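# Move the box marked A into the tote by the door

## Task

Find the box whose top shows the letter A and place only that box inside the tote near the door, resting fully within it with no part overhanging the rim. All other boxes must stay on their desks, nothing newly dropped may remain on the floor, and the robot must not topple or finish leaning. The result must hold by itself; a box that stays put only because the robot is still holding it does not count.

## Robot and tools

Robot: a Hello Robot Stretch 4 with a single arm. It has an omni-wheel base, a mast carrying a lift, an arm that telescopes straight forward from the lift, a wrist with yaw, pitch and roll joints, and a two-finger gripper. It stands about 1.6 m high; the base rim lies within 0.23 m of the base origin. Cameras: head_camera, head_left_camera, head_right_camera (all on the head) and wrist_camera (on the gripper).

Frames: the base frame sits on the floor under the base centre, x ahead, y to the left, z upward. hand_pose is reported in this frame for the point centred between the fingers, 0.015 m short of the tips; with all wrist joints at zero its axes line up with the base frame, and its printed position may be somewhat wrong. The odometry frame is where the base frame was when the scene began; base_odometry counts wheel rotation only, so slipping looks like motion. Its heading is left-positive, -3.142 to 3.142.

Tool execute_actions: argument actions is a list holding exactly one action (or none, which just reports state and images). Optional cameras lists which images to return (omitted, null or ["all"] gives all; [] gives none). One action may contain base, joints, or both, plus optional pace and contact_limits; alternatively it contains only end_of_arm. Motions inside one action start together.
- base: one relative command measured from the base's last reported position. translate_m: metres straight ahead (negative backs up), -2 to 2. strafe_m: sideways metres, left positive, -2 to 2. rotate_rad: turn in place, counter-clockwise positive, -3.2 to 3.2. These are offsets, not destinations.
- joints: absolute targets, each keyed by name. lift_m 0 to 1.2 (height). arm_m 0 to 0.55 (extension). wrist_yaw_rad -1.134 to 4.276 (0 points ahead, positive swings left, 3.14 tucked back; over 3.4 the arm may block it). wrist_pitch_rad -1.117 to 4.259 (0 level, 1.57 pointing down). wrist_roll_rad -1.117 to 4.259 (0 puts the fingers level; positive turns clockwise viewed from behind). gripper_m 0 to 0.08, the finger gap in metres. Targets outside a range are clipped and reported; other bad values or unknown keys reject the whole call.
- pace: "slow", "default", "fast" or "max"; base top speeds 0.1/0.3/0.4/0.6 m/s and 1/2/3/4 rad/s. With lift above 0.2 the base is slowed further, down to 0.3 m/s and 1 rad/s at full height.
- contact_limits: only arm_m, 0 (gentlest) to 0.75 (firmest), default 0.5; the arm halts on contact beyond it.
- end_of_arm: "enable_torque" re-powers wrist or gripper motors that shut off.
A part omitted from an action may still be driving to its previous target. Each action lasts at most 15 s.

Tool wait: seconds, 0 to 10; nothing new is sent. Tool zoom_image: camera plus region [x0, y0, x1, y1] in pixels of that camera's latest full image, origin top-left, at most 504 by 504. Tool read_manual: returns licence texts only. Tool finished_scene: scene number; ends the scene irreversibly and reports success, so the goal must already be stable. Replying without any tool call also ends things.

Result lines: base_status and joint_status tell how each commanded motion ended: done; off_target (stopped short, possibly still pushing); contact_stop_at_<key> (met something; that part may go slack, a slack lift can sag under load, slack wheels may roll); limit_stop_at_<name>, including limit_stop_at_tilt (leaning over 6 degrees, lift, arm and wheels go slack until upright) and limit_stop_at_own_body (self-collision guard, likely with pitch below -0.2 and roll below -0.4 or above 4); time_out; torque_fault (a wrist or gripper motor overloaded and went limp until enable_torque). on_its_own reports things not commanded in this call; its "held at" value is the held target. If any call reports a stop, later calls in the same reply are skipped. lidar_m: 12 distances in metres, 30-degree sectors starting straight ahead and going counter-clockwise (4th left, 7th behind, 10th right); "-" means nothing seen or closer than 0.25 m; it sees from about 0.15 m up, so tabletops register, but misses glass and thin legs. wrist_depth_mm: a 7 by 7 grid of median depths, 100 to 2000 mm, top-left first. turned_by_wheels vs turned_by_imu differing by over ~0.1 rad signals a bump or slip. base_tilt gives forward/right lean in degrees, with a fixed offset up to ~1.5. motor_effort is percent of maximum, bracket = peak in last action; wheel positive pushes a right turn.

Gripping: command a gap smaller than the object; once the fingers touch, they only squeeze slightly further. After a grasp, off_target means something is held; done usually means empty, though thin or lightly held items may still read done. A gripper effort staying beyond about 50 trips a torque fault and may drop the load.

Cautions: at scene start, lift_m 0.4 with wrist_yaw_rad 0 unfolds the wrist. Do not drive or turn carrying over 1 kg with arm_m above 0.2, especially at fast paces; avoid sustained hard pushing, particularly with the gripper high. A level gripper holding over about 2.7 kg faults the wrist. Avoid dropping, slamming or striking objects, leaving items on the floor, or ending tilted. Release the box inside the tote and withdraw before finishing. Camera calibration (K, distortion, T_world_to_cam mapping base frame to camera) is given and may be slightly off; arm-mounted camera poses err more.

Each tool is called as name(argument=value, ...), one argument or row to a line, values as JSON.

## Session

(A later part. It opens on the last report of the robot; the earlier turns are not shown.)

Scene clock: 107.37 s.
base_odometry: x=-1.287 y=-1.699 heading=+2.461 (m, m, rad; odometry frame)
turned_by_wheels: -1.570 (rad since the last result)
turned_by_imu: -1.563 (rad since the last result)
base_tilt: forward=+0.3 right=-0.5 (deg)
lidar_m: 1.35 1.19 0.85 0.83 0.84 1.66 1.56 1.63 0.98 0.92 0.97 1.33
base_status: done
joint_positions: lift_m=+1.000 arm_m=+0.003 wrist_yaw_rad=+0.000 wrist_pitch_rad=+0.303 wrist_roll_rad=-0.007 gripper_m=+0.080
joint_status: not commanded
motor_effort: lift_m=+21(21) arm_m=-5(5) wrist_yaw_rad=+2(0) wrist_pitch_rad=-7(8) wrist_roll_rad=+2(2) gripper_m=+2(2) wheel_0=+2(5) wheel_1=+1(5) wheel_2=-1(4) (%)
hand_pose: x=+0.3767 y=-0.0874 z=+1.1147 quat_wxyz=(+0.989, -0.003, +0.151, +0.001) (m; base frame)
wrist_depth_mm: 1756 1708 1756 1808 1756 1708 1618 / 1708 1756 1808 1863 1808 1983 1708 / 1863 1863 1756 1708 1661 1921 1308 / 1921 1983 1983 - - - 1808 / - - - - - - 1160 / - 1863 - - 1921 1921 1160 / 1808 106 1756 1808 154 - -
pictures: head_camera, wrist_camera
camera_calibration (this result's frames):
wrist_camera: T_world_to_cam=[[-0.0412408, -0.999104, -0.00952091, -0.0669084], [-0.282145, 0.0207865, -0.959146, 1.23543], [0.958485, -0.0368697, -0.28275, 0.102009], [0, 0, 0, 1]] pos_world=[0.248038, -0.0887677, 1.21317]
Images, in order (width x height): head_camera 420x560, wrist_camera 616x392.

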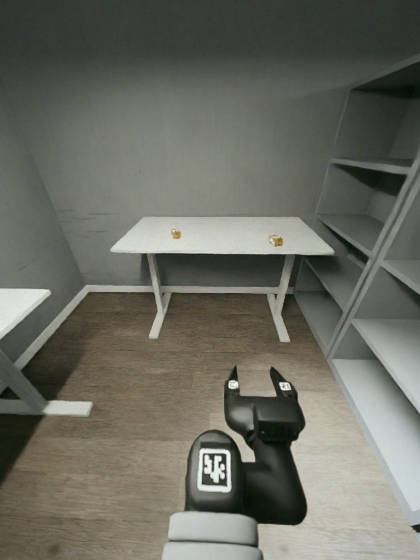

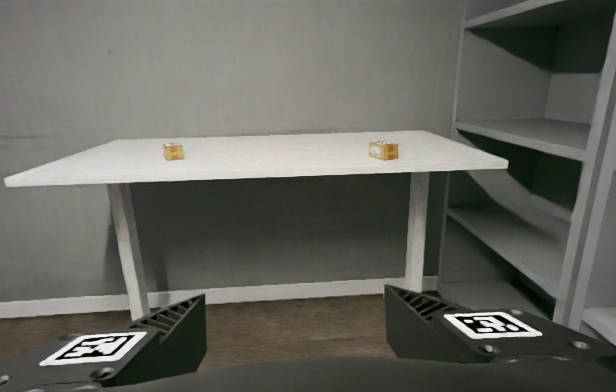

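execute_actions(
  actions=[
    {"base":{"translate_m":0.8},"pace":"fast"},
  ],
  cameras=["head_camera","wrist_camera"],
)

zoom_image(
  camera="head_camera",
  region=[110,260,230,330],
)

zoom_image(
  camera="head_camera",
  region=[260,270,380,350],
)

Scene clock: 115.17 s.
base_odometry: x=-1.909 y=-1.196 heading=+2.461 (m, m, rad; odometry frame)
turned_by_wheels: +0.000 (rad since the last result)
turned_by_imu: -0.001 (rad since the last result)
base_tilt: forward=+0.3 right=-0.5 (deg)
lidar_m: 0.52 0.58 0.80 0.84 0.90 1.23 2.40 1.33 0.98 0.89 0.81 0.58
base_status: done
joint_positions: lift_m=+1.000 arm_m=+0.003 wrist_yaw_rad=+0.000 wrist_pitch_rad=+0.303 wrist_roll_rad=-0.007 gripper_m=+0.080
joint_status: not commanded
motor_effort: lift_m=+21(21) arm_m=-5(5) wrist_yaw_rad=-1(0) wrist_pitch_rad=-7(7) wrist_roll_rad=+2(2) gripper_m=+2(2) wheel_0=+0(7) wheel_1=+0(5) wheel_2=+2(8) (%)
hand_pose: x=+0.3767 y=-0.0874 z=+1.1147 quat_wxyz=(+0.989, -0.003, +0.151, +0.001) (m; base frame)
wrist_depth_mm: 960 1008 1008 1008 1042 1078 1060 / 1025 1042 1025 1060 1078 1118 1098 / 1060 1060 1078 1098 1160 1138 1138 / 931 917 891 878 878 842 831 / 580 609 603 597 580 530 512 / 466 459 449 449 404 439 436 / 392 106 387 389 154 - -
pictures: head_camera, wrist_camera
camera_calibration (this result's frames):
wrist_camera: T_world_to_cam=[[-0.0412426, -0.999104, -0.00952093, -0.0669082], [-0.282145, 0.020787, -0.959146, 1.23543], [0.958485, -0.0368714, -0.28275, 0.102011], [0, 0, 0, 1]] pos_world=[0.248036, -0.0887678, 1.21317]
Images, in order (width x height): head_camera 420x560, wrist_camera 616x392.

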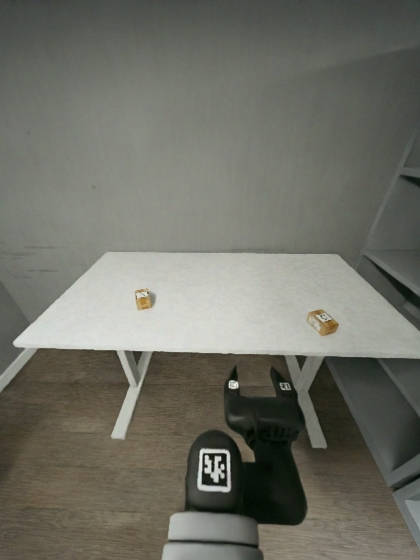

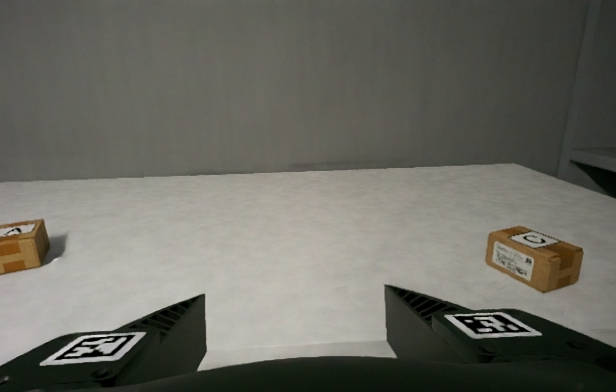

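Region (110, 260, 230, 330) of head_camera's 420x560 image, scaled by 4.200, with more detail than that image has; it fills the top 294 rows of this view, and the rest is white.

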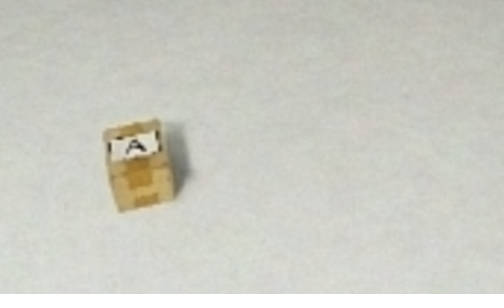

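Region (260, 270, 380, 350) of head_camera's 420x560 image, scaled by 4.200, with more detail than that image has.

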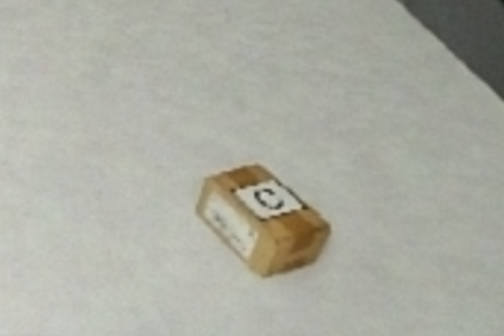

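execute_actions(
  actions=[
    {"base":{"rotate_rad":0.48},"joints":{"lift_m":0.885,"arm_m":0.3}},
  ],
  cameras=["head_camera","wrist_camera"],
)

Scene clock: 121.37 s.
base_odometry: x=-1.909 y=-1.196 heading=+2.941 (m, m, rad; odometry frame)
turned_by_wheels: +0.480 (rad since the last result)
turned_by_imu: +0.478 (rad since the last result)
base_tilt: forward=+0.4 right=-0.5 (deg)
lidar_m: 0.58 0.79 0.82 0.85 1.15 2.39 1.46 0.98 0.91 0.84 0.57 0.54
base_status: done
joint_positions: lift_m=+0.885 arm_m=+0.299 wrist_yaw_rad=+0.000 wrist_pitch_rad=+0.303 wrist_roll_rad=-0.007 gripper_m=+0.080
joint_status: all done
motor_effort: lift_m=+16(21) arm_m=+5(5) wrist_yaw_rad=+1(1) wrist_pitch_rad=-8(7) wrist_roll_rad=+2(2) gripper_m=+2(2) wheel_0=-1(5) wheel_1=-1(3) wheel_2=+0(6) (%)
hand_pose: x=+0.6730 y=-0.0874 z=+1.0001 quat_wxyz=(+0.989, -0.004, +0.151, +0.001) (m; base frame)
wrist_depth_mm: 1160 1025 917 831 768 715 654 / 1229 1098 960 866 788 723 683 / 1308 1138 960 866 788 741 699 / 512 504 492 404 473 466 459 / 340 336 310 306 322 319 314 / 256 252 248 247 224 243 243 / 214 106 208 211 154 - -
pictures: head_camera, wrist_camera
camera_calibration (this result's frames):
wrist_camera: T_world_to_cam=[[-0.0411619, -0.999107, -0.00952128, -0.0558158], [-0.28215, 0.0207647, -0.959145, 1.20915], [0.958487, -0.0367938, -0.282753, -0.214392], [0, 0, 0, 1]] pos_world=[0.544356, -0.0887618, 1.0986]
Images, in order (width x height): head_camera 420x560, wrist_camera 616x392.

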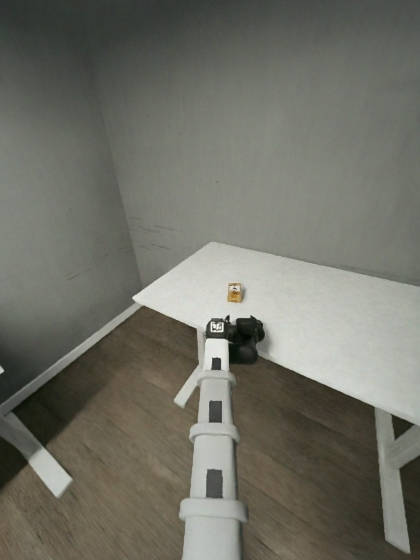

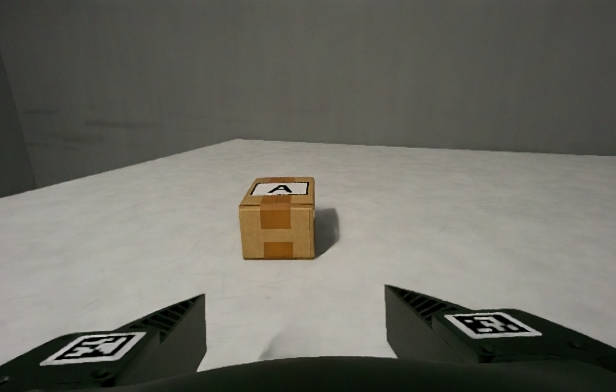

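execute_actions(
  actions=[
    {"base":{"strafe_m":0.008},"joints":{"lift_m":1.09}},
  ],
  cameras=[],
)

execute_actions(
  actions=[
    {"base":{"translate_m":0.1},"joints":{"wrist_pitch_rad":1.2,"arm_m":0.51}},
  ],
  cameras=["head_camera","wrist_camera"],
)

Scene clock: 134.40 s.
base_odometry: x=-1.910 y=-1.204 heading=+2.941 (m, m, rad; odometry frame)
turned_by_wheels: +0.000 (rad since the last result)
turned_by_imu: +0.001 (rad since the last result)
base_tilt: forward=+0.4 right=-0.6 (deg)
lidar_m: 0.56 0.79 0.81 0.85 1.13 2.38 1.43 0.99 0.93 0.85 0.59 0.56
base_status: done
joint_positions: lift_m=+1.090 arm_m=+0.299 wrist_yaw_rad=+0.000 wrist_pitch_rad=+0.303 wrist_roll_rad=-0.007 gripper_m=+0.080
joint_status: all done
motor_effort: lift_m=+22(23) arm_m=+5(5) wrist_yaw_rad=+1(1) wrist_pitch_rad=-6(7) wrist_roll_rad=+2(2) gripper_m=+2(2) wheel_0=+1(7) wheel_1=+0(6) wheel_2=+0(0) (%)
hand_pose: x=+0.6730 y=-0.0874 z=+1.2046 quat_wxyz=(+0.989, -0.004, +0.151, +0.001) (m; base frame)
wrist_depth_mm: 1160 1025 917 831 768 707 654 / 1229 1078 946 878 798 723 683 / 1281 1138 1008 917 831 750 699 / 1336 1229 1060 946 866 788 723 / 1397 1308 798 798 778 778 723 / 1430 615 603 597 544 591 580 / 521 106 504 512 154 - -
pictures: none
No camera images: the call's "cameras" was empty. Leave "cameras" out to get every camera's image.

Scene clock: 136.13 s.
base_odometry: x=-2.008 y=-1.184 heading=+2.941 (m, m, rad; odometry frame)
turned_by_wheels: +0.000 (rad since the last result)
turned_by_imu: +0.000 (rad since the last result)
base_tilt: forward=+0.4 right=-0.5 (deg)
lidar_m: 0.48 0.67 0.78 0.79 1.12 2.45 1.55 1.03 0.97 0.72 0.48 0.47
base_status: done
joint_positions: lift_m=+1.090 arm_m=+0.509 wrist_yaw_rad=+0.000 wrist_pitch_rad=+1.201 wrist_roll_rad=-0.007 gripper_m=+0.080
joint_status: all done
motor_effort: lift_m=+22(22) arm_m=+5(8) wrist_yaw_rad=+0(2) wrist_pitch_rad=-3(7) wrist_roll_rad=+2(2) gripper_m=+1(2) wheel_0=+0(5) wheel_1=+0(6) wheel_2=+2(10) (%)
hand_pose: x=+0.7569 y=-0.0874 z=+1.0697 quat_wxyz=(+0.825, -0.003, +0.565, +0.002) (m; base frame)
wrist_depth_mm: 351 353 357 362 364 368 370 / 327 334 334 340 340 342 345 / 310 312 314 317 319 322 324 / 293 294 296 300 300 301 307 / 276 278 278 233 285 286 289 / 262 264 260 220 263 272 272 / 252 106 211 212 154 - -
pictures: head_camera, wrist_camera
camera_calibration (this result's frames):
wrist_camera: T_world_to_cam=[[-0.032963, -0.999108, 0.0263783, -0.0963201], [-0.926093, 0.0206076, -0.376732, 1.16392], [0.375852, -0.036847, -0.925947, 0.853892], [0, 0, 0, 1]] pos_world=[0.753785, -0.0887565, 1.23168]
Images, in order (width x height): head_camera 420x560, wrist_camera 616x392.

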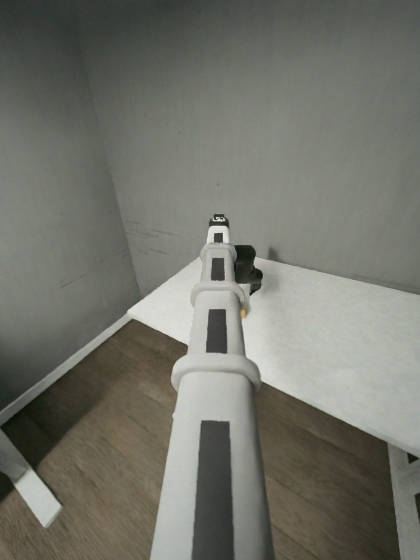

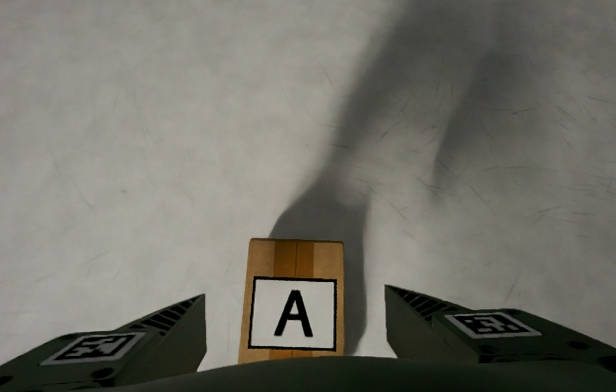

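Centre x≈0.772, table z≈0.954.

execute_actions(
  actions=[
    {"joints":{"lift_m":1.005,"arm_m":0.524}},
  ],
  cameras=["wrist_camera"],
)

execute_actions(
  actions=[
    {"joints":{"gripper_m":0.04}},
  ],
  cameras=[],
)

execute_actions(
  actions=[
    {"joints":{"lift_m":1.04}},
  ],
  cameras=[],
)

execute_actions(
  actions=[
    {"joints":{"arm_m":0.01},"base":{"rotate_rad":-0.48}},
  ],
  cameras=["wrist_camera"],
)

execute_actions(
  actions=[
    {"joints":{"lift_m":0.5},"base":{"translate_m":-1.99},"pace":"fast"},
  ],
  cameras=[],
)

execute_actions(
  actions=[
    {"base":{"rotate_rad":-1.575}},
  ],
  cameras=["head_camera","wrist_camera"],
)

Scene clock: 150.97 s.
base_odometry: x=-2.008 y=-1.184 heading=+2.941 (m, m, rad; odometry frame)
turned_by_wheels: +0.000 (rad since the last result)
turned_by_imu: +0.000 (rad since the last result)
base_tilt: forward=+0.4 right=-0.6 (deg)
lidar_m: 0.48 0.65 0.77 0.82 1.12 2.47 1.54 1.03 0.97 0.73 0.48 0.45
base_status: not commanded
joint_positions: lift_m=+1.005 arm_m=+0.523 wrist_yaw_rad=+0.000 wrist_pitch_rad=+1.201 wrist_roll_rad=-0.007 gripper_m=+0.080
joint_status: all done
motor_effort: lift_m=+16(20) arm_m=+5(5) wrist_yaw_rad=+0(0) wrist_pitch_rad=-3(3) wrist_roll_rad=+2(2) gripper_m=+2(2) wheel_0=+0(0) wheel_1=+1(0) wheel_2=+2(2) (%)
hand_pose: x=+0.7708 y=-0.0874 z=+0.9851 quat_wxyz=(+0.825, -0.003, +0.565, +0.002) (m; base frame)
wrist_depth_mm: 245 247 250 252 254 256 257 / 229 230 232 236 237 239 241 / 216 217 219 221 223 224 226 / 203 204 206 208 209 212 213 / 193 193 190 146 196 199 200 / 183 183 139 138 141 190 191 / 175 106 132 133 134 - -
pictures: wrist_camera
camera_calibration (this result's frames):
wrist_camera: T_world_to_cam=[[-0.0330998, -0.999104, 0.0263845, -0.0935415], [-0.92616, 0.020739, -0.376559, 1.14487], [0.375675, -0.0369003, -0.926017, 0.770564], [0, 0, 0, 1]] pos_world=[0.767755, -0.088767, 1.14713]
Images, in order (width x height): wrist_camera 616x392.

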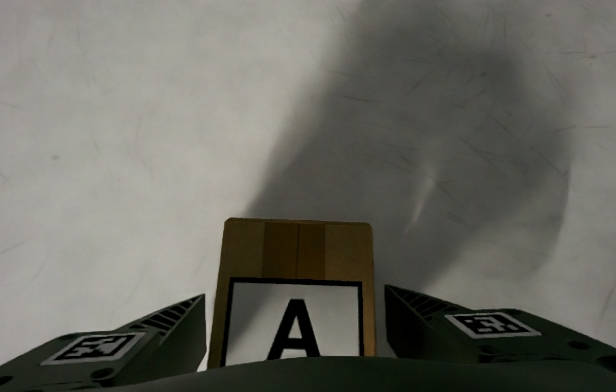

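Scene clock: 151.97 s.
base_odometry: x=-2.008 y=-1.184 heading=+2.941 (m, m, rad; odometry frame)
turned_by_wheels: +0.000 (rad since the last result)
turned_by_imu: +0.000 (rad since the last result)
base_tilt: forward=+0.4 right=-0.5 (deg)
lidar_m: 0.50 0.68 0.76 0.80 1.10 2.44 1.56 1.02 0.97 0.75 0.47 0.47
base_status: not commanded
joint_positions: lift_m=+1.005 arm_m=+0.523 wrist_yaw_rad=+0.000 wrist_pitch_rad=+1.201 wrist_roll_rad=-0.007 gripper_m=+0.060
joint_status: gripper_m off_target (ended at +0.060, target +0.040)
on_its_own: gripper_m is held at +0.055, not at your +0.040, by its contact guard: the fingers met something
motor_effort: lift_m=+16(16) arm_m=+5(5) wrist_yaw_rad=+0(2) wrist_pitch_rad=-3(3) wrist_roll_rad=+2(2) gripper_m=-38(44) wheel_0=+0(0) wheel_1=+0(0) wheel_2=+2(2) (%)
hand_pose: x=+0.7708 y=-0.0874 z=+0.9851 quat_wxyz=(+0.825, -0.003, +0.565, +0.002) (m; base frame)
wrist_depth_mm: 244 247 248 252 253 256 257 / 229 231 234 236 236 238 240 / 215 217 219 221 223 224 226 / 204 206 206 208 210 211 212 / 193 193 191 145 196 199 200 / 183 183 138 138 137 190 190 / 176 - 131 133 133 - -
pictures: none
No camera images: the call's "cameras" was empty. Leave "cameras" out to get every camera's image.

Scene clock: 152.93 s.
base_odometry: x=-2.008 y=-1.184 heading=+2.941 (m, m, rad; odometry frame)
turned_by_wheels: +0.000 (rad since the last result)
turned_by_imu: +0.000 (rad since the last result)
base_tilt: forward=+0.4 right=-0.5 (deg)
lidar_m: 0.49 0.65 0.77 0.79 1.09 2.46 1.55 1.06 0.97 0.73 0.50 0.44
base_status: not commanded
joint_positions: lift_m=+1.040 arm_m=+0.523 wrist_yaw_rad=+0.000 wrist_pitch_rad=+1.201 wrist_roll_rad=-0.007 gripper_m=+0.060
joint_status: all done
on_its_own: gripper_m is held at +0.055, not at your +0.040, by its contact guard: the fingers met something
motor_effort: lift_m=+22(22) arm_m=+5(5) wrist_yaw_rad=+1(1) wrist_pitch_rad=-3(3) wrist_roll_rad=+2(2) gripper_m=-38(38) wheel_0=+0(0) wheel_1=+0(1) wheel_2=+2(2) (%)
hand_pose: x=+0.7708 y=-0.0874 z=+1.0196 quat_wxyz=(+0.825, -0.003, +0.565, +0.002) (m; base frame)
wrist_depth_mm: 287 290 293 297 297 303 301 / 270 272 274 278 281 282 283 / 253 256 257 260 262 265 265 / 239 241 243 245 247 249 251 / 227 228 224 146 231 236 236 / 215 216 137 138 138 224 224 / 207 - 131 133 133 - -
pictures: none
No camera images: the call's "cameras" was empty. Leave "cameras" out to get every camera's image.

Scene clock: 155.50 s.
base_odometry: x=-2.008 y=-1.184 heading=+2.461 (m, m, rad; odometry frame)
turned_by_wheels: -0.480 (rad since the last result)
turned_by_imu: -0.478 (rad since the last result)
base_tilt: forward=+0.4 right=-0.5 (deg)
lidar_m: 0.45 0.47 0.68 0.77 0.83 1.12 2.48 1.44 1.03 0.97 0.69 0.49
base_status: done
joint_positions: lift_m=+1.040 arm_m=+0.011 wrist_yaw_rad=+0.000 wrist_pitch_rad=+1.202 wrist_roll_rad=-0.007 gripper_m=+0.060
joint_status: all done
on_its_own: gripper_m is held at +0.055, not at your +0.040, by its contact guard: the fingers met something
motor_effort: lift_m=+22(22) arm_m=-5(6) wrist_yaw_rad=+1(1) wrist_pitch_rad=-4(4) wrist_roll_rad=+2(2) gripper_m=-38(38) wheel_0=+1(5) wheel_1=+0(8) wheel_2=-1(7) (%)
hand_pose: x=+0.2586 y=-0.0874 z=+1.0196 quat_wxyz=(+0.825, -0.003, +0.565, +0.002) (m; base frame)
wrist_depth_mm: 296 301 304 306 310 312 315 / 1366 1366 1397 1430 1430 1366 1397 / 1281 1308 1336 1336 1336 1336 1308 / 1255 1255 1281 1229 1255 1281 1255 / 1138 1182 1160 145 1205 1182 1205 / 1118 1138 137 138 137 1182 1160 / 1060 - 131 133 133 - 1098
pictures: wrist_camera
camera_calibration (this result's frames):
wrist_camera: T_world_to_cam=[[-0.0334341, -0.999094, 0.02635, -0.1113], [-0.926326, 0.0210789, -0.376132, 0.683086], [0.375235, -0.0369843, -0.926191, 0.995195], [0, 0, 0, 1]] pos_world=[0.255607, -0.0887908, 1.1816]
Images, in order (width x height): wrist_camera 616x392.

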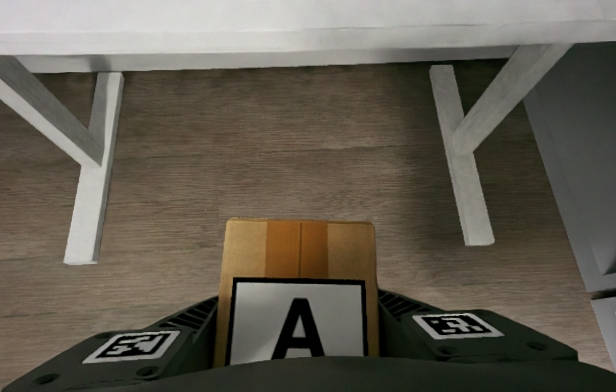

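Scene clock: 162.70 s.
base_odometry: x=-0.462 y=-2.436 heading=+2.461 (m, m, rad; odometry frame)
turned_by_wheels: +0.000 (rad since the last result)
turned_by_imu: +0.007 (rad since the last result)
base_tilt: forward=+0.4 right=-0.6 (deg)
lidar_m: 2.47 1.11 0.93 1.53 0.65 0.45 0.45 0.47 0.70 1.88 1.09 1.44
base_status: done
joint_positions: lift_m=+0.500 arm_m=+0.011 wrist_yaw_rad=+0.000 wrist_pitch_rad=+1.201 wrist_roll_rad=-0.007 gripper_m=+0.060
joint_status: all done
on_its_own: gripper_m is held at +0.055, not at your +0.040, by its contact guard: the fingers met something
motor_effort: lift_m=+16(21) arm_m=-5(5) wrist_yaw_rad=+0(1) wrist_pitch_rad=-4(4) wrist_roll_rad=+2(2) gripper_m=-38(38) wheel_0=-1(7) wheel_1=+1(3) wheel_2=+0(11) (%)
hand_pose: x=+0.2586 y=-0.0874 z=+0.4801 quat_wxyz=(+0.825, -0.003, +0.565, +0.002) (m; base frame)
wrist_depth_mm: 809 820 820 831 842 842 854 / 759 768 778 768 798 798 788 / 707 723 723 732 732 741 741 / 676 676 683 691 691 699 699 / 634 647 634 146 654 661 661 / 603 609 137 138 138 634 621 / 580 - 131 133 133 - 603
pictures: none
No camera images: the call's "cameras" was empty. Leave "cameras" out to get every camera's image.

Scene clock: 164.77 s.
base_odometry: x=-0.462 y=-2.436 heading=+0.886 (m, m, rad; odometry frame)
turned_by_wheels: -1.575 (rad since the last result)
turned_by_imu: -1.568 (rad since the last result)
base_tilt: forward=+0.4 right=-0.6 (deg)
lidar_m: 1.84 1.10 1.42 2.49 1.14 0.96 1.52 0.67 0.48 0.43 0.45 0.69
base_status: done
joint_positions: lift_m=+0.500 arm_m=+0.011 wrist_yaw_rad=+0.000 wrist_pitch_rad=+1.201 wrist_roll_rad=-0.007 gripper_m=+0.060
joint_status: not commanded
on_its_own: gripper_m is held at +0.055, not at your +0.040, by its contact guard: the fingers met something
motor_effort: lift_m=+17(16) arm_m=-5(5) wrist_yaw_rad=-1(0) wrist_pitch_rad=-4(4) wrist_roll_rad=+2(2) gripper_m=-38(38) wheel_0=+0(5) wheel_1=+1(5) wheel_2=+1(8) (%)
hand_pose: x=+0.2586 y=-0.0874 z=+0.4801 quat_wxyz=(+0.825, -0.003, +0.565, +0.002) (m; base frame)
wrist_depth_mm: 809 831 831 831 842 741 549 / 759 759 778 788 798 750 554 / 715 723 723 723 732 723 559 / 676 683 683 683 691 699 569 / 640 634 627 146 654 661 564 / 603 609 137 138 137 634 559 / 585 - 131 133 133 - -
pictures: head_camera, wrist_camera
camera_calibration (this result's frames):
wrist_camera: T_world_to_cam=[[-0.033201, -0.999101, 0.0263419, -0.0971197], [-0.926237, 0.0208566, -0.376364, 0.480277], [0.375477, -0.0368945, -0.926097, 0.495369], [0, 0, 0, 1]] pos_world=[0.255627, -0.0887731, 0.642077]
Images, in order (width x height): head_camera 420x560, wrist_camera 616x392.

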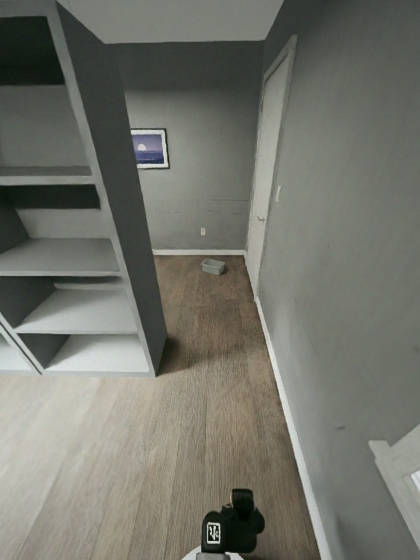

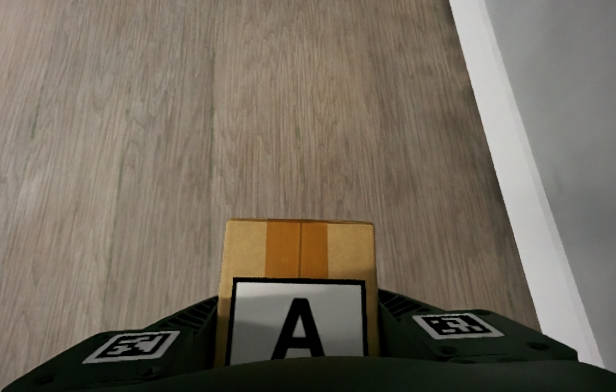

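execute_actions(
  actions=[
    {"base":{"translate_m":2.0},"pace":"fast"},
  ],
  cameras=[],
)

execute_actions(
  actions=[
    {"base":{"strafe_m":0.13},"joints":{"arm_m":0.25,"lift_m":0.35}},
  ],
  cameras=["head_camera","wrist_camera"],
)

Scene clock: 179.73 s.
base_odometry: x=+0.803 y=-0.886 heading=+0.886 (m, m, rad; odometry frame)
turned_by_wheels: +0.000 (rad since the last result)
turned_by_imu: -0.006 (rad since the last result)
base_tilt: forward=+0.5 right=-0.6 (deg)
lidar_m: 0.52 0.67 1.62 2.27 0.76 0.72 1.86 0.66 0.46 0.40 0.39 0.58
base_status: done
joint_positions: lift_m=+0.500 arm_m=+0.011 wrist_yaw_rad=+0.000 wrist_pitch_rad=+1.201 wrist_roll_rad=-0.007 gripper_m=+0.060
joint_status: not commanded
on_its_own: gripper_m is held at +0.055, not at your +0.040, by its contact guard: the fingers met something
motor_effort: lift_m=+17(17) arm_m=-5(5) wrist_yaw_rad=+2(2) wrist_pitch_rad=-4(4) wrist_roll_rad=+2(2) gripper_m=-38(37) wheel_0=-2(8) wheel_1=-2(6) wheel_2=+0(10) (%)
hand_pose: x=+0.2586 y=-0.0874 z=+0.4801 quat_wxyz=(+0.825, -0.003, +0.565, +0.002) (m; base frame)
wrist_depth_mm: 809 732 831 831 842 634 459 / 750 723 759 778 778 640 462 / 715 715 691 732 741 654 473 / 668 683 683 691 699 668 473 / 640 647 640 145 647 647 477 / 609 603 138 138 137 621 477 / 585 - 131 133 133 - -
pictures: none
No camera images: the call's "cameras" was empty. Leave "cameras" out to get every camera's image.

Scene clock: 181.57 s.
base_odometry: x=+0.702 y=-0.804 heading=+0.886 (m, m, rad; odometry frame)
turned_by_wheels: +0.000 (rad since the last result)
turned_by_imu: +0.000 (rad since the last result)
base_tilt: forward=+0.4 right=-0.5 (deg)
lidar_m: 0.64 1.23 1.67 2.30 0.80 0.64 2.55 0.83 0.59 0.51 0.52 0.64
base_status: done
joint_positions: lift_m=+0.350 arm_m=+0.249 wrist_yaw_rad=+0.000 wrist_pitch_rad=+1.201 wrist_roll_rad=-0.007 gripper_m=+0.060
joint_status: all done
on_its_own: gripper_m is held at +0.055, not at your +0.040, by its contact guard: the fingers met something
motor_effort: lift_m=+16(17) arm_m=+5(5) wrist_yaw_rad=-1(2) wrist_pitch_rad=-3(4) wrist_roll_rad=+3(2) gripper_m=-38(38) wheel_0=+1(8) wheel_1=-1(8) wheel_2=+0(1) (%)
hand_pose: x=+0.4968 y=-0.0874 z=+0.3301 quat_wxyz=(+0.825, -0.003, +0.565, +0.002) (m; base frame)
wrist_depth_mm: 615 615 621 640 647 654 609 / 574 574 484 597 603 609 603 / 539 466 549 521 525 564 569 / 512 484 517 525 525 535 539 / 488 488 397 145 496 504 504 / 462 466 137 138 138 480 480 / 445 - 131 133 133 - -
pictures: head_camera, wrist_camera
camera_calibration (this result's frames):
wrist_camera: T_world_to_cam=[[-0.0328345, -0.999112, 0.0264113, -0.0854541], [-0.926205, 0.0204869, -0.376463, 0.64442], [0.375587, -0.0368232, -0.926055, 0.267002], [0, 0, 0, 1]] pos_world=[0.493777, -0.0887484, 0.492115]
Images, in order (width x height): head_camera 420x560, wrist_camera 616x392.

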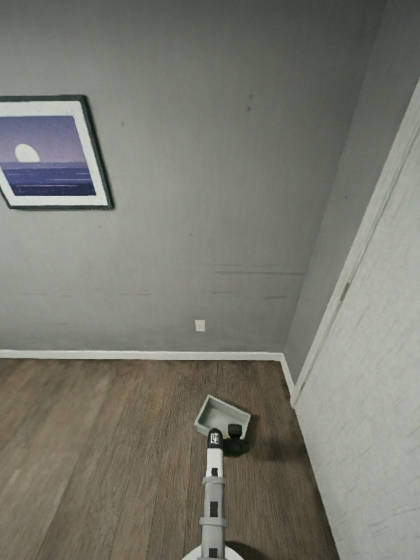

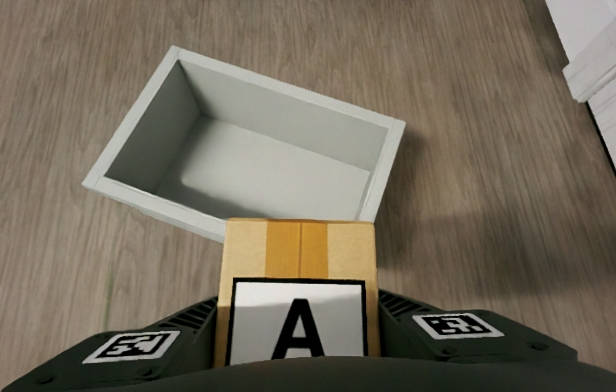

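execute_actions(
  actions=[
    {"base":{"strafe_m":0.072},"joints":{"arm_m":0.5,"lift_m":0.22,"wrist_yaw_rad":-0.4}},
  ],
  cameras=["head_camera","wrist_camera"],
)

execute_actions(
  actions=[
    {"joints":{"lift_m":0.066}},
  ],
  cameras=["head_camera","wrist_camera"],
)

Scene clock: 189.53 s.
base_odometry: x=+0.646 y=-0.759 heading=+0.886 (m, m, rad; odometry frame)
turned_by_wheels: +0.000 (rad since the last result)
turned_by_imu: +0.001 (rad since the last result)
base_tilt: forward=+0.4 right=-0.5 (deg)
lidar_m: 0.58 1.23 1.65 2.31 0.78 0.61 2.94 0.98 0.68 0.57 0.60 0.58
base_status: done
joint_positions: lift_m=+0.220 arm_m=+0.499 wrist_yaw_rad=-0.400 wrist_pitch_rad=+1.201 wrist_roll_rad=-0.007 gripper_m=+0.060
joint_status: all done
on_its_own: gripper_m is held at +0.055, not at your +0.040, by its contact guard: the fingers met something
motor_effort: lift_m=+16(18) arm_m=+5(4) wrist_yaw_rad=+1(2) wrist_pitch_rad=-3(4) wrist_roll_rad=+2(3) gripper_m=-38(38) wheel_0=+2(7) wheel_1=+0(9) wheel_2=+0(3) (%)
hand_pose: x=+0.7067 y=-0.1104 z=+0.2001 quat_wxyz=(+0.809, +0.109, +0.554, -0.162) (m; base frame)
wrist_depth_mm: 452 455 466 466 473 473 473 / 421 430 433 436 439 442 449 / 399 402 407 407 410 415 418 / 379 379 382 384 259 265 394 / 355 259 264 145 320 294 370 / 334 259 137 138 137 277 345 / 325 - 131 133 133 - -
pictures: head_camera, wrist_camera
camera_calibration (this result's frames):
wrist_camera: T_world_to_cam=[[-0.419301, -0.907463, 0.0264205, 0.185102], [-0.845124, 0.379536, -0.376455, 0.772703], [0.331592, -0.180177, -0.926058, 0.0821938], [0, 0, 0, 1]] pos_world=[0.703388, -0.110486, 0.362114]
Images, in order (width x height): head_camera 420x560, wrist_camera 616x392.

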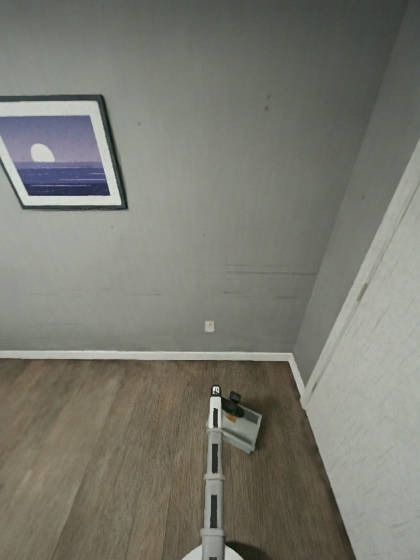

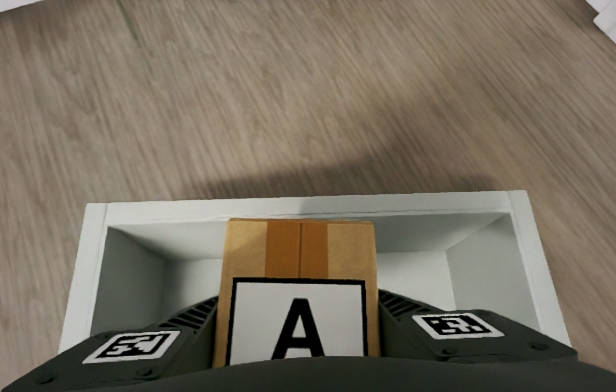

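Scene clock: 191.23 s.
base_odometry: x=+0.646 y=-0.759 heading=+0.886 (m, m, rad; odometry frame)
turned_by_wheels: +0.000 (rad since the last result)
turned_by_imu: +0.000 (rad since the last result)
base_tilt: forward=+0.4 right=-0.5 (deg)
lidar_m: 0.68 1.22 1.66 2.32 0.79 0.59 2.94 0.92 0.67 0.59 0.60 0.58
base_status: not commanded
joint_positions: lift_m=+0.066 arm_m=+0.499 wrist_yaw_rad=-0.400 wrist_pitch_rad=+1.201 wrist_roll_rad=-0.007 gripper_m=+0.060
joint_status: all done
on_its_own: gripper_m is held at +0.055, not at your +0.040, by its contact guard: the fingers met something
motor_effort: lift_m=+16(17) arm_m=+6(5) wrist_yaw_rad=+0(1) wrist_pitch_rad=-3(3) wrist_roll_rad=+2(3) gripper_m=-38(38) wheel_0=+2(2) wheel_1=+0(0) wheel_2=+0(0) (%)
hand_pose: x=+0.7067 y=-0.1104 z=+0.0461 quat_wxyz=(+0.809, +0.109, +0.555, -0.162) (m; base frame)
wrist_depth_mm: 106 107 109 110 111 112 114 / 115 116 118 120 122 124 127 / 145 147 150 153 157 160 163 / 175 201 204 211 213 214 210 / 182 201 199 145 204 208 207 / 182 191 137 138 138 198 198 / 165 - 131 133 133 - -
pictures: head_camera, wrist_camera
camera_calibration (this result's frames):
wrist_camera: T_world_to_cam=[[-0.419298, -0.907464, 0.0264242, 0.189169], [-0.845162, 0.379552, -0.376352, 0.714725], [0.331497, -0.180137, -0.9261, -0.0603611], [0, 0, 0, 1]] pos_world=[0.703387, -0.110485, 0.20809]
Images, in order (width x height): head_camera 420x560, wrist_camera 616x392.

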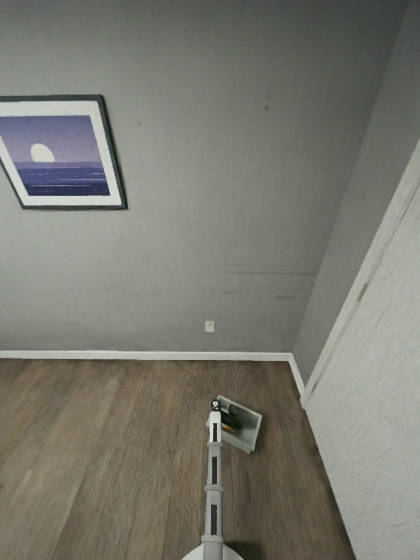

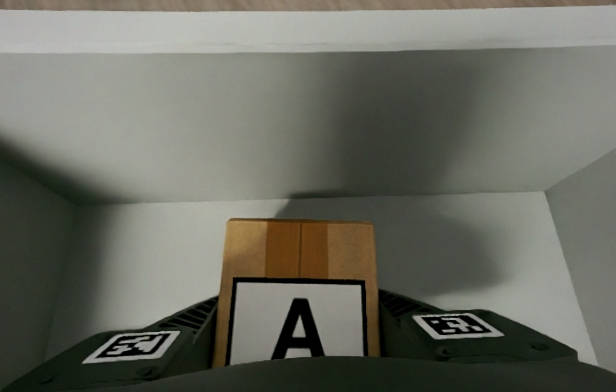

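execute_actions(
  actions=[
    {"joints":{"lift_m":0.059}},
  ],
  cameras=[],
)

execute_actions(
  actions=[
    {"joints":{"gripper_m":0.08}},
  ],
  cameras=[],
)

execute_actions(
  actions=[
    {"joints":{"lift_m":0.25},"pace":"fast"},
  ],
  cameras=["wrist_camera"],
)

finished_scene(
  scene=1,
)

Scene clock: 196.80 s.
base_odometry: x=+0.646 y=-0.759 heading=+0.886 (m, m, rad; odometry frame)
turned_by_wheels: +0.000 (rad since the last result)
turned_by_imu: +0.000 (rad since the last result)
base_tilt: forward=+0.4 right=-0.4 (deg)
lidar_m: 0.67 1.23 1.65 2.31 0.78 0.58 2.92 0.96 0.66 0.59 0.60 0.57
base_status: not commanded
joint_positions: lift_m=+0.059 arm_m=+0.499 wrist_yaw_rad=-0.400 wrist_pitch_rad=+1.201 wrist_roll_rad=-0.007 gripper_m=+0.060
joint_status: all done
on_its_own: gripper_m is held at +0.055, not at your +0.040, by its contact guard: the fingers met something
motor_effort: lift_m=+16(17) arm_m=+5(5) wrist_yaw_rad=+1(0) wrist_pitch_rad=-3(3) wrist_roll_rad=+3(2) gripper_m=-38(38) wheel_0=+2(2) wheel_1=+0(0) wheel_2=+0(1) (%)
hand_pose: x=+0.7067 y=-0.1104 z=+0.0391 quat_wxyz=(+0.809, +0.109, +0.555, -0.162) (m; base frame)
wrist_depth_mm: 102 101 102 102 104 105 106 / 115 116 118 120 122 124 126 / 145 147 150 153 156 160 163 / 175 200 202 205 206 209 209 / 183 195 191 145 197 200 202 / 180 185 138 138 137 191 191 / 165 - 131 133 133 - -
pictures: none
No camera images: the call's "cameras" was empty. Leave "cameras" out to get every camera's image.

Scene clock: 197.73 s.
base_odometry: x=+0.646 y=-0.759 heading=+0.886 (m, m, rad; odometry frame)
turned_by_wheels: +0.000 (rad since the last result)
turned_by_imu: +0.000 (rad since the last result)
base_tilt: forward=+0.4 right=-0.5 (deg)
lidar_m: 0.66 1.23 1.66 2.32 0.77 0.59 2.92 0.95 0.68 0.57 0.61 0.57
base_status: not commanded
joint_positions: lift_m=+0.059 arm_m=+0.499 wrist_yaw_rad=-0.400 wrist_pitch_rad=+1.201 wrist_roll_rad=-0.007 gripper_m=+0.080
joint_status: all done
motor_effort: lift_m=+16(16) arm_m=+5(5) wrist_yaw_rad=-2(0) wrist_pitch_rad=-3(3) wrist_roll_rad=+3(3) gripper_m=+2(37) wheel_0=+2(2) wheel_1=+0(0) wheel_2=-1(1) (%)
hand_pose: x=+0.7067 y=-0.1104 z=+0.0391 quat_wxyz=(+0.809, +0.109, +0.555, -0.162) (m; base frame)
wrist_depth_mm: 101 102 102 103 104 105 107 / 115 116 118 120 122 124 126 / 144 147 150 153 156 160 163 / 175 200 202 204 207 208 209 / 182 194 191 147 197 201 202 / 180 185 140 139 143 191 192 / 158 106 134 134 135 - -
pictures: none
No camera images: the call's "cameras" was empty. Leave "cameras" out to get every camera's image.

Scene clock: 199.27 s.
base_odometry: x=+0.646 y=-0.759 heading=+0.886 (m, m, rad; odometry frame)
turned_by_wheels: +0.000 (rad since the last result)
turned_by_imu: +0.000 (rad since the last result)
base_tilt: forward=+0.4 right=-0.5 (deg)
lidar_m: 0.56 1.22 1.66 2.33 0.78 0.59 2.94 0.97 0.67 0.57 0.61 0.59
base_status: not commanded
joint_positions: lift_m=+0.250 arm_m=+0.499 wrist_yaw_rad=-0.400 wrist_pitch_rad=+1.201 wrist_roll_rad=-0.007 gripper_m=+0.080
joint_status: all done
motor_effort: lift_m=+22(24) arm_m=+5(5) wrist_yaw_rad=+1(1) wrist_pitch_rad=-3(3) wrist_roll_rad=+2(3) gripper_m=+2(2) wheel_0=+2(2) wheel_1=+0(0) wheel_2=+0(0) (%)
hand_pose: x=+0.7067 y=-0.1104 z=+0.2297 quat_wxyz=(+0.809, +0.109, +0.554, -0.162) (m; base frame)
wrist_depth_mm: 488 496 500 508 508 517 517 / 459 462 466 469 477 480 480 / 433 436 439 442 449 449 452 / 407 410 418 418 418 427 424 / 387 281 327 345 359 296 404 / 366 257 368 325 364 270 379 / 351 106 355 314 153 - -
pictures: wrist_camera
camera_calibration (this result's frames):
wrist_camera: T_world_to_cam=[[-0.419318, -0.907455, 0.0264185, 0.184337], [-0.845097, 0.379542, -0.376509, 0.783843], [0.331638, -0.180203, -0.926036, 0.109525], [0, 0, 0, 1]] pos_world=[0.703396, -0.110488, 0.391679]
Images, in order (width x height): wrist_camera 616x392.

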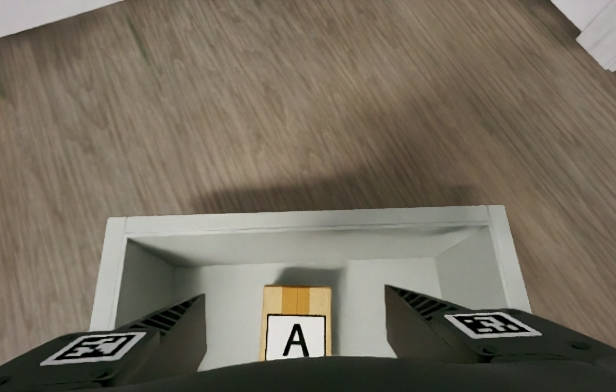

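The scene is finished: the task was done.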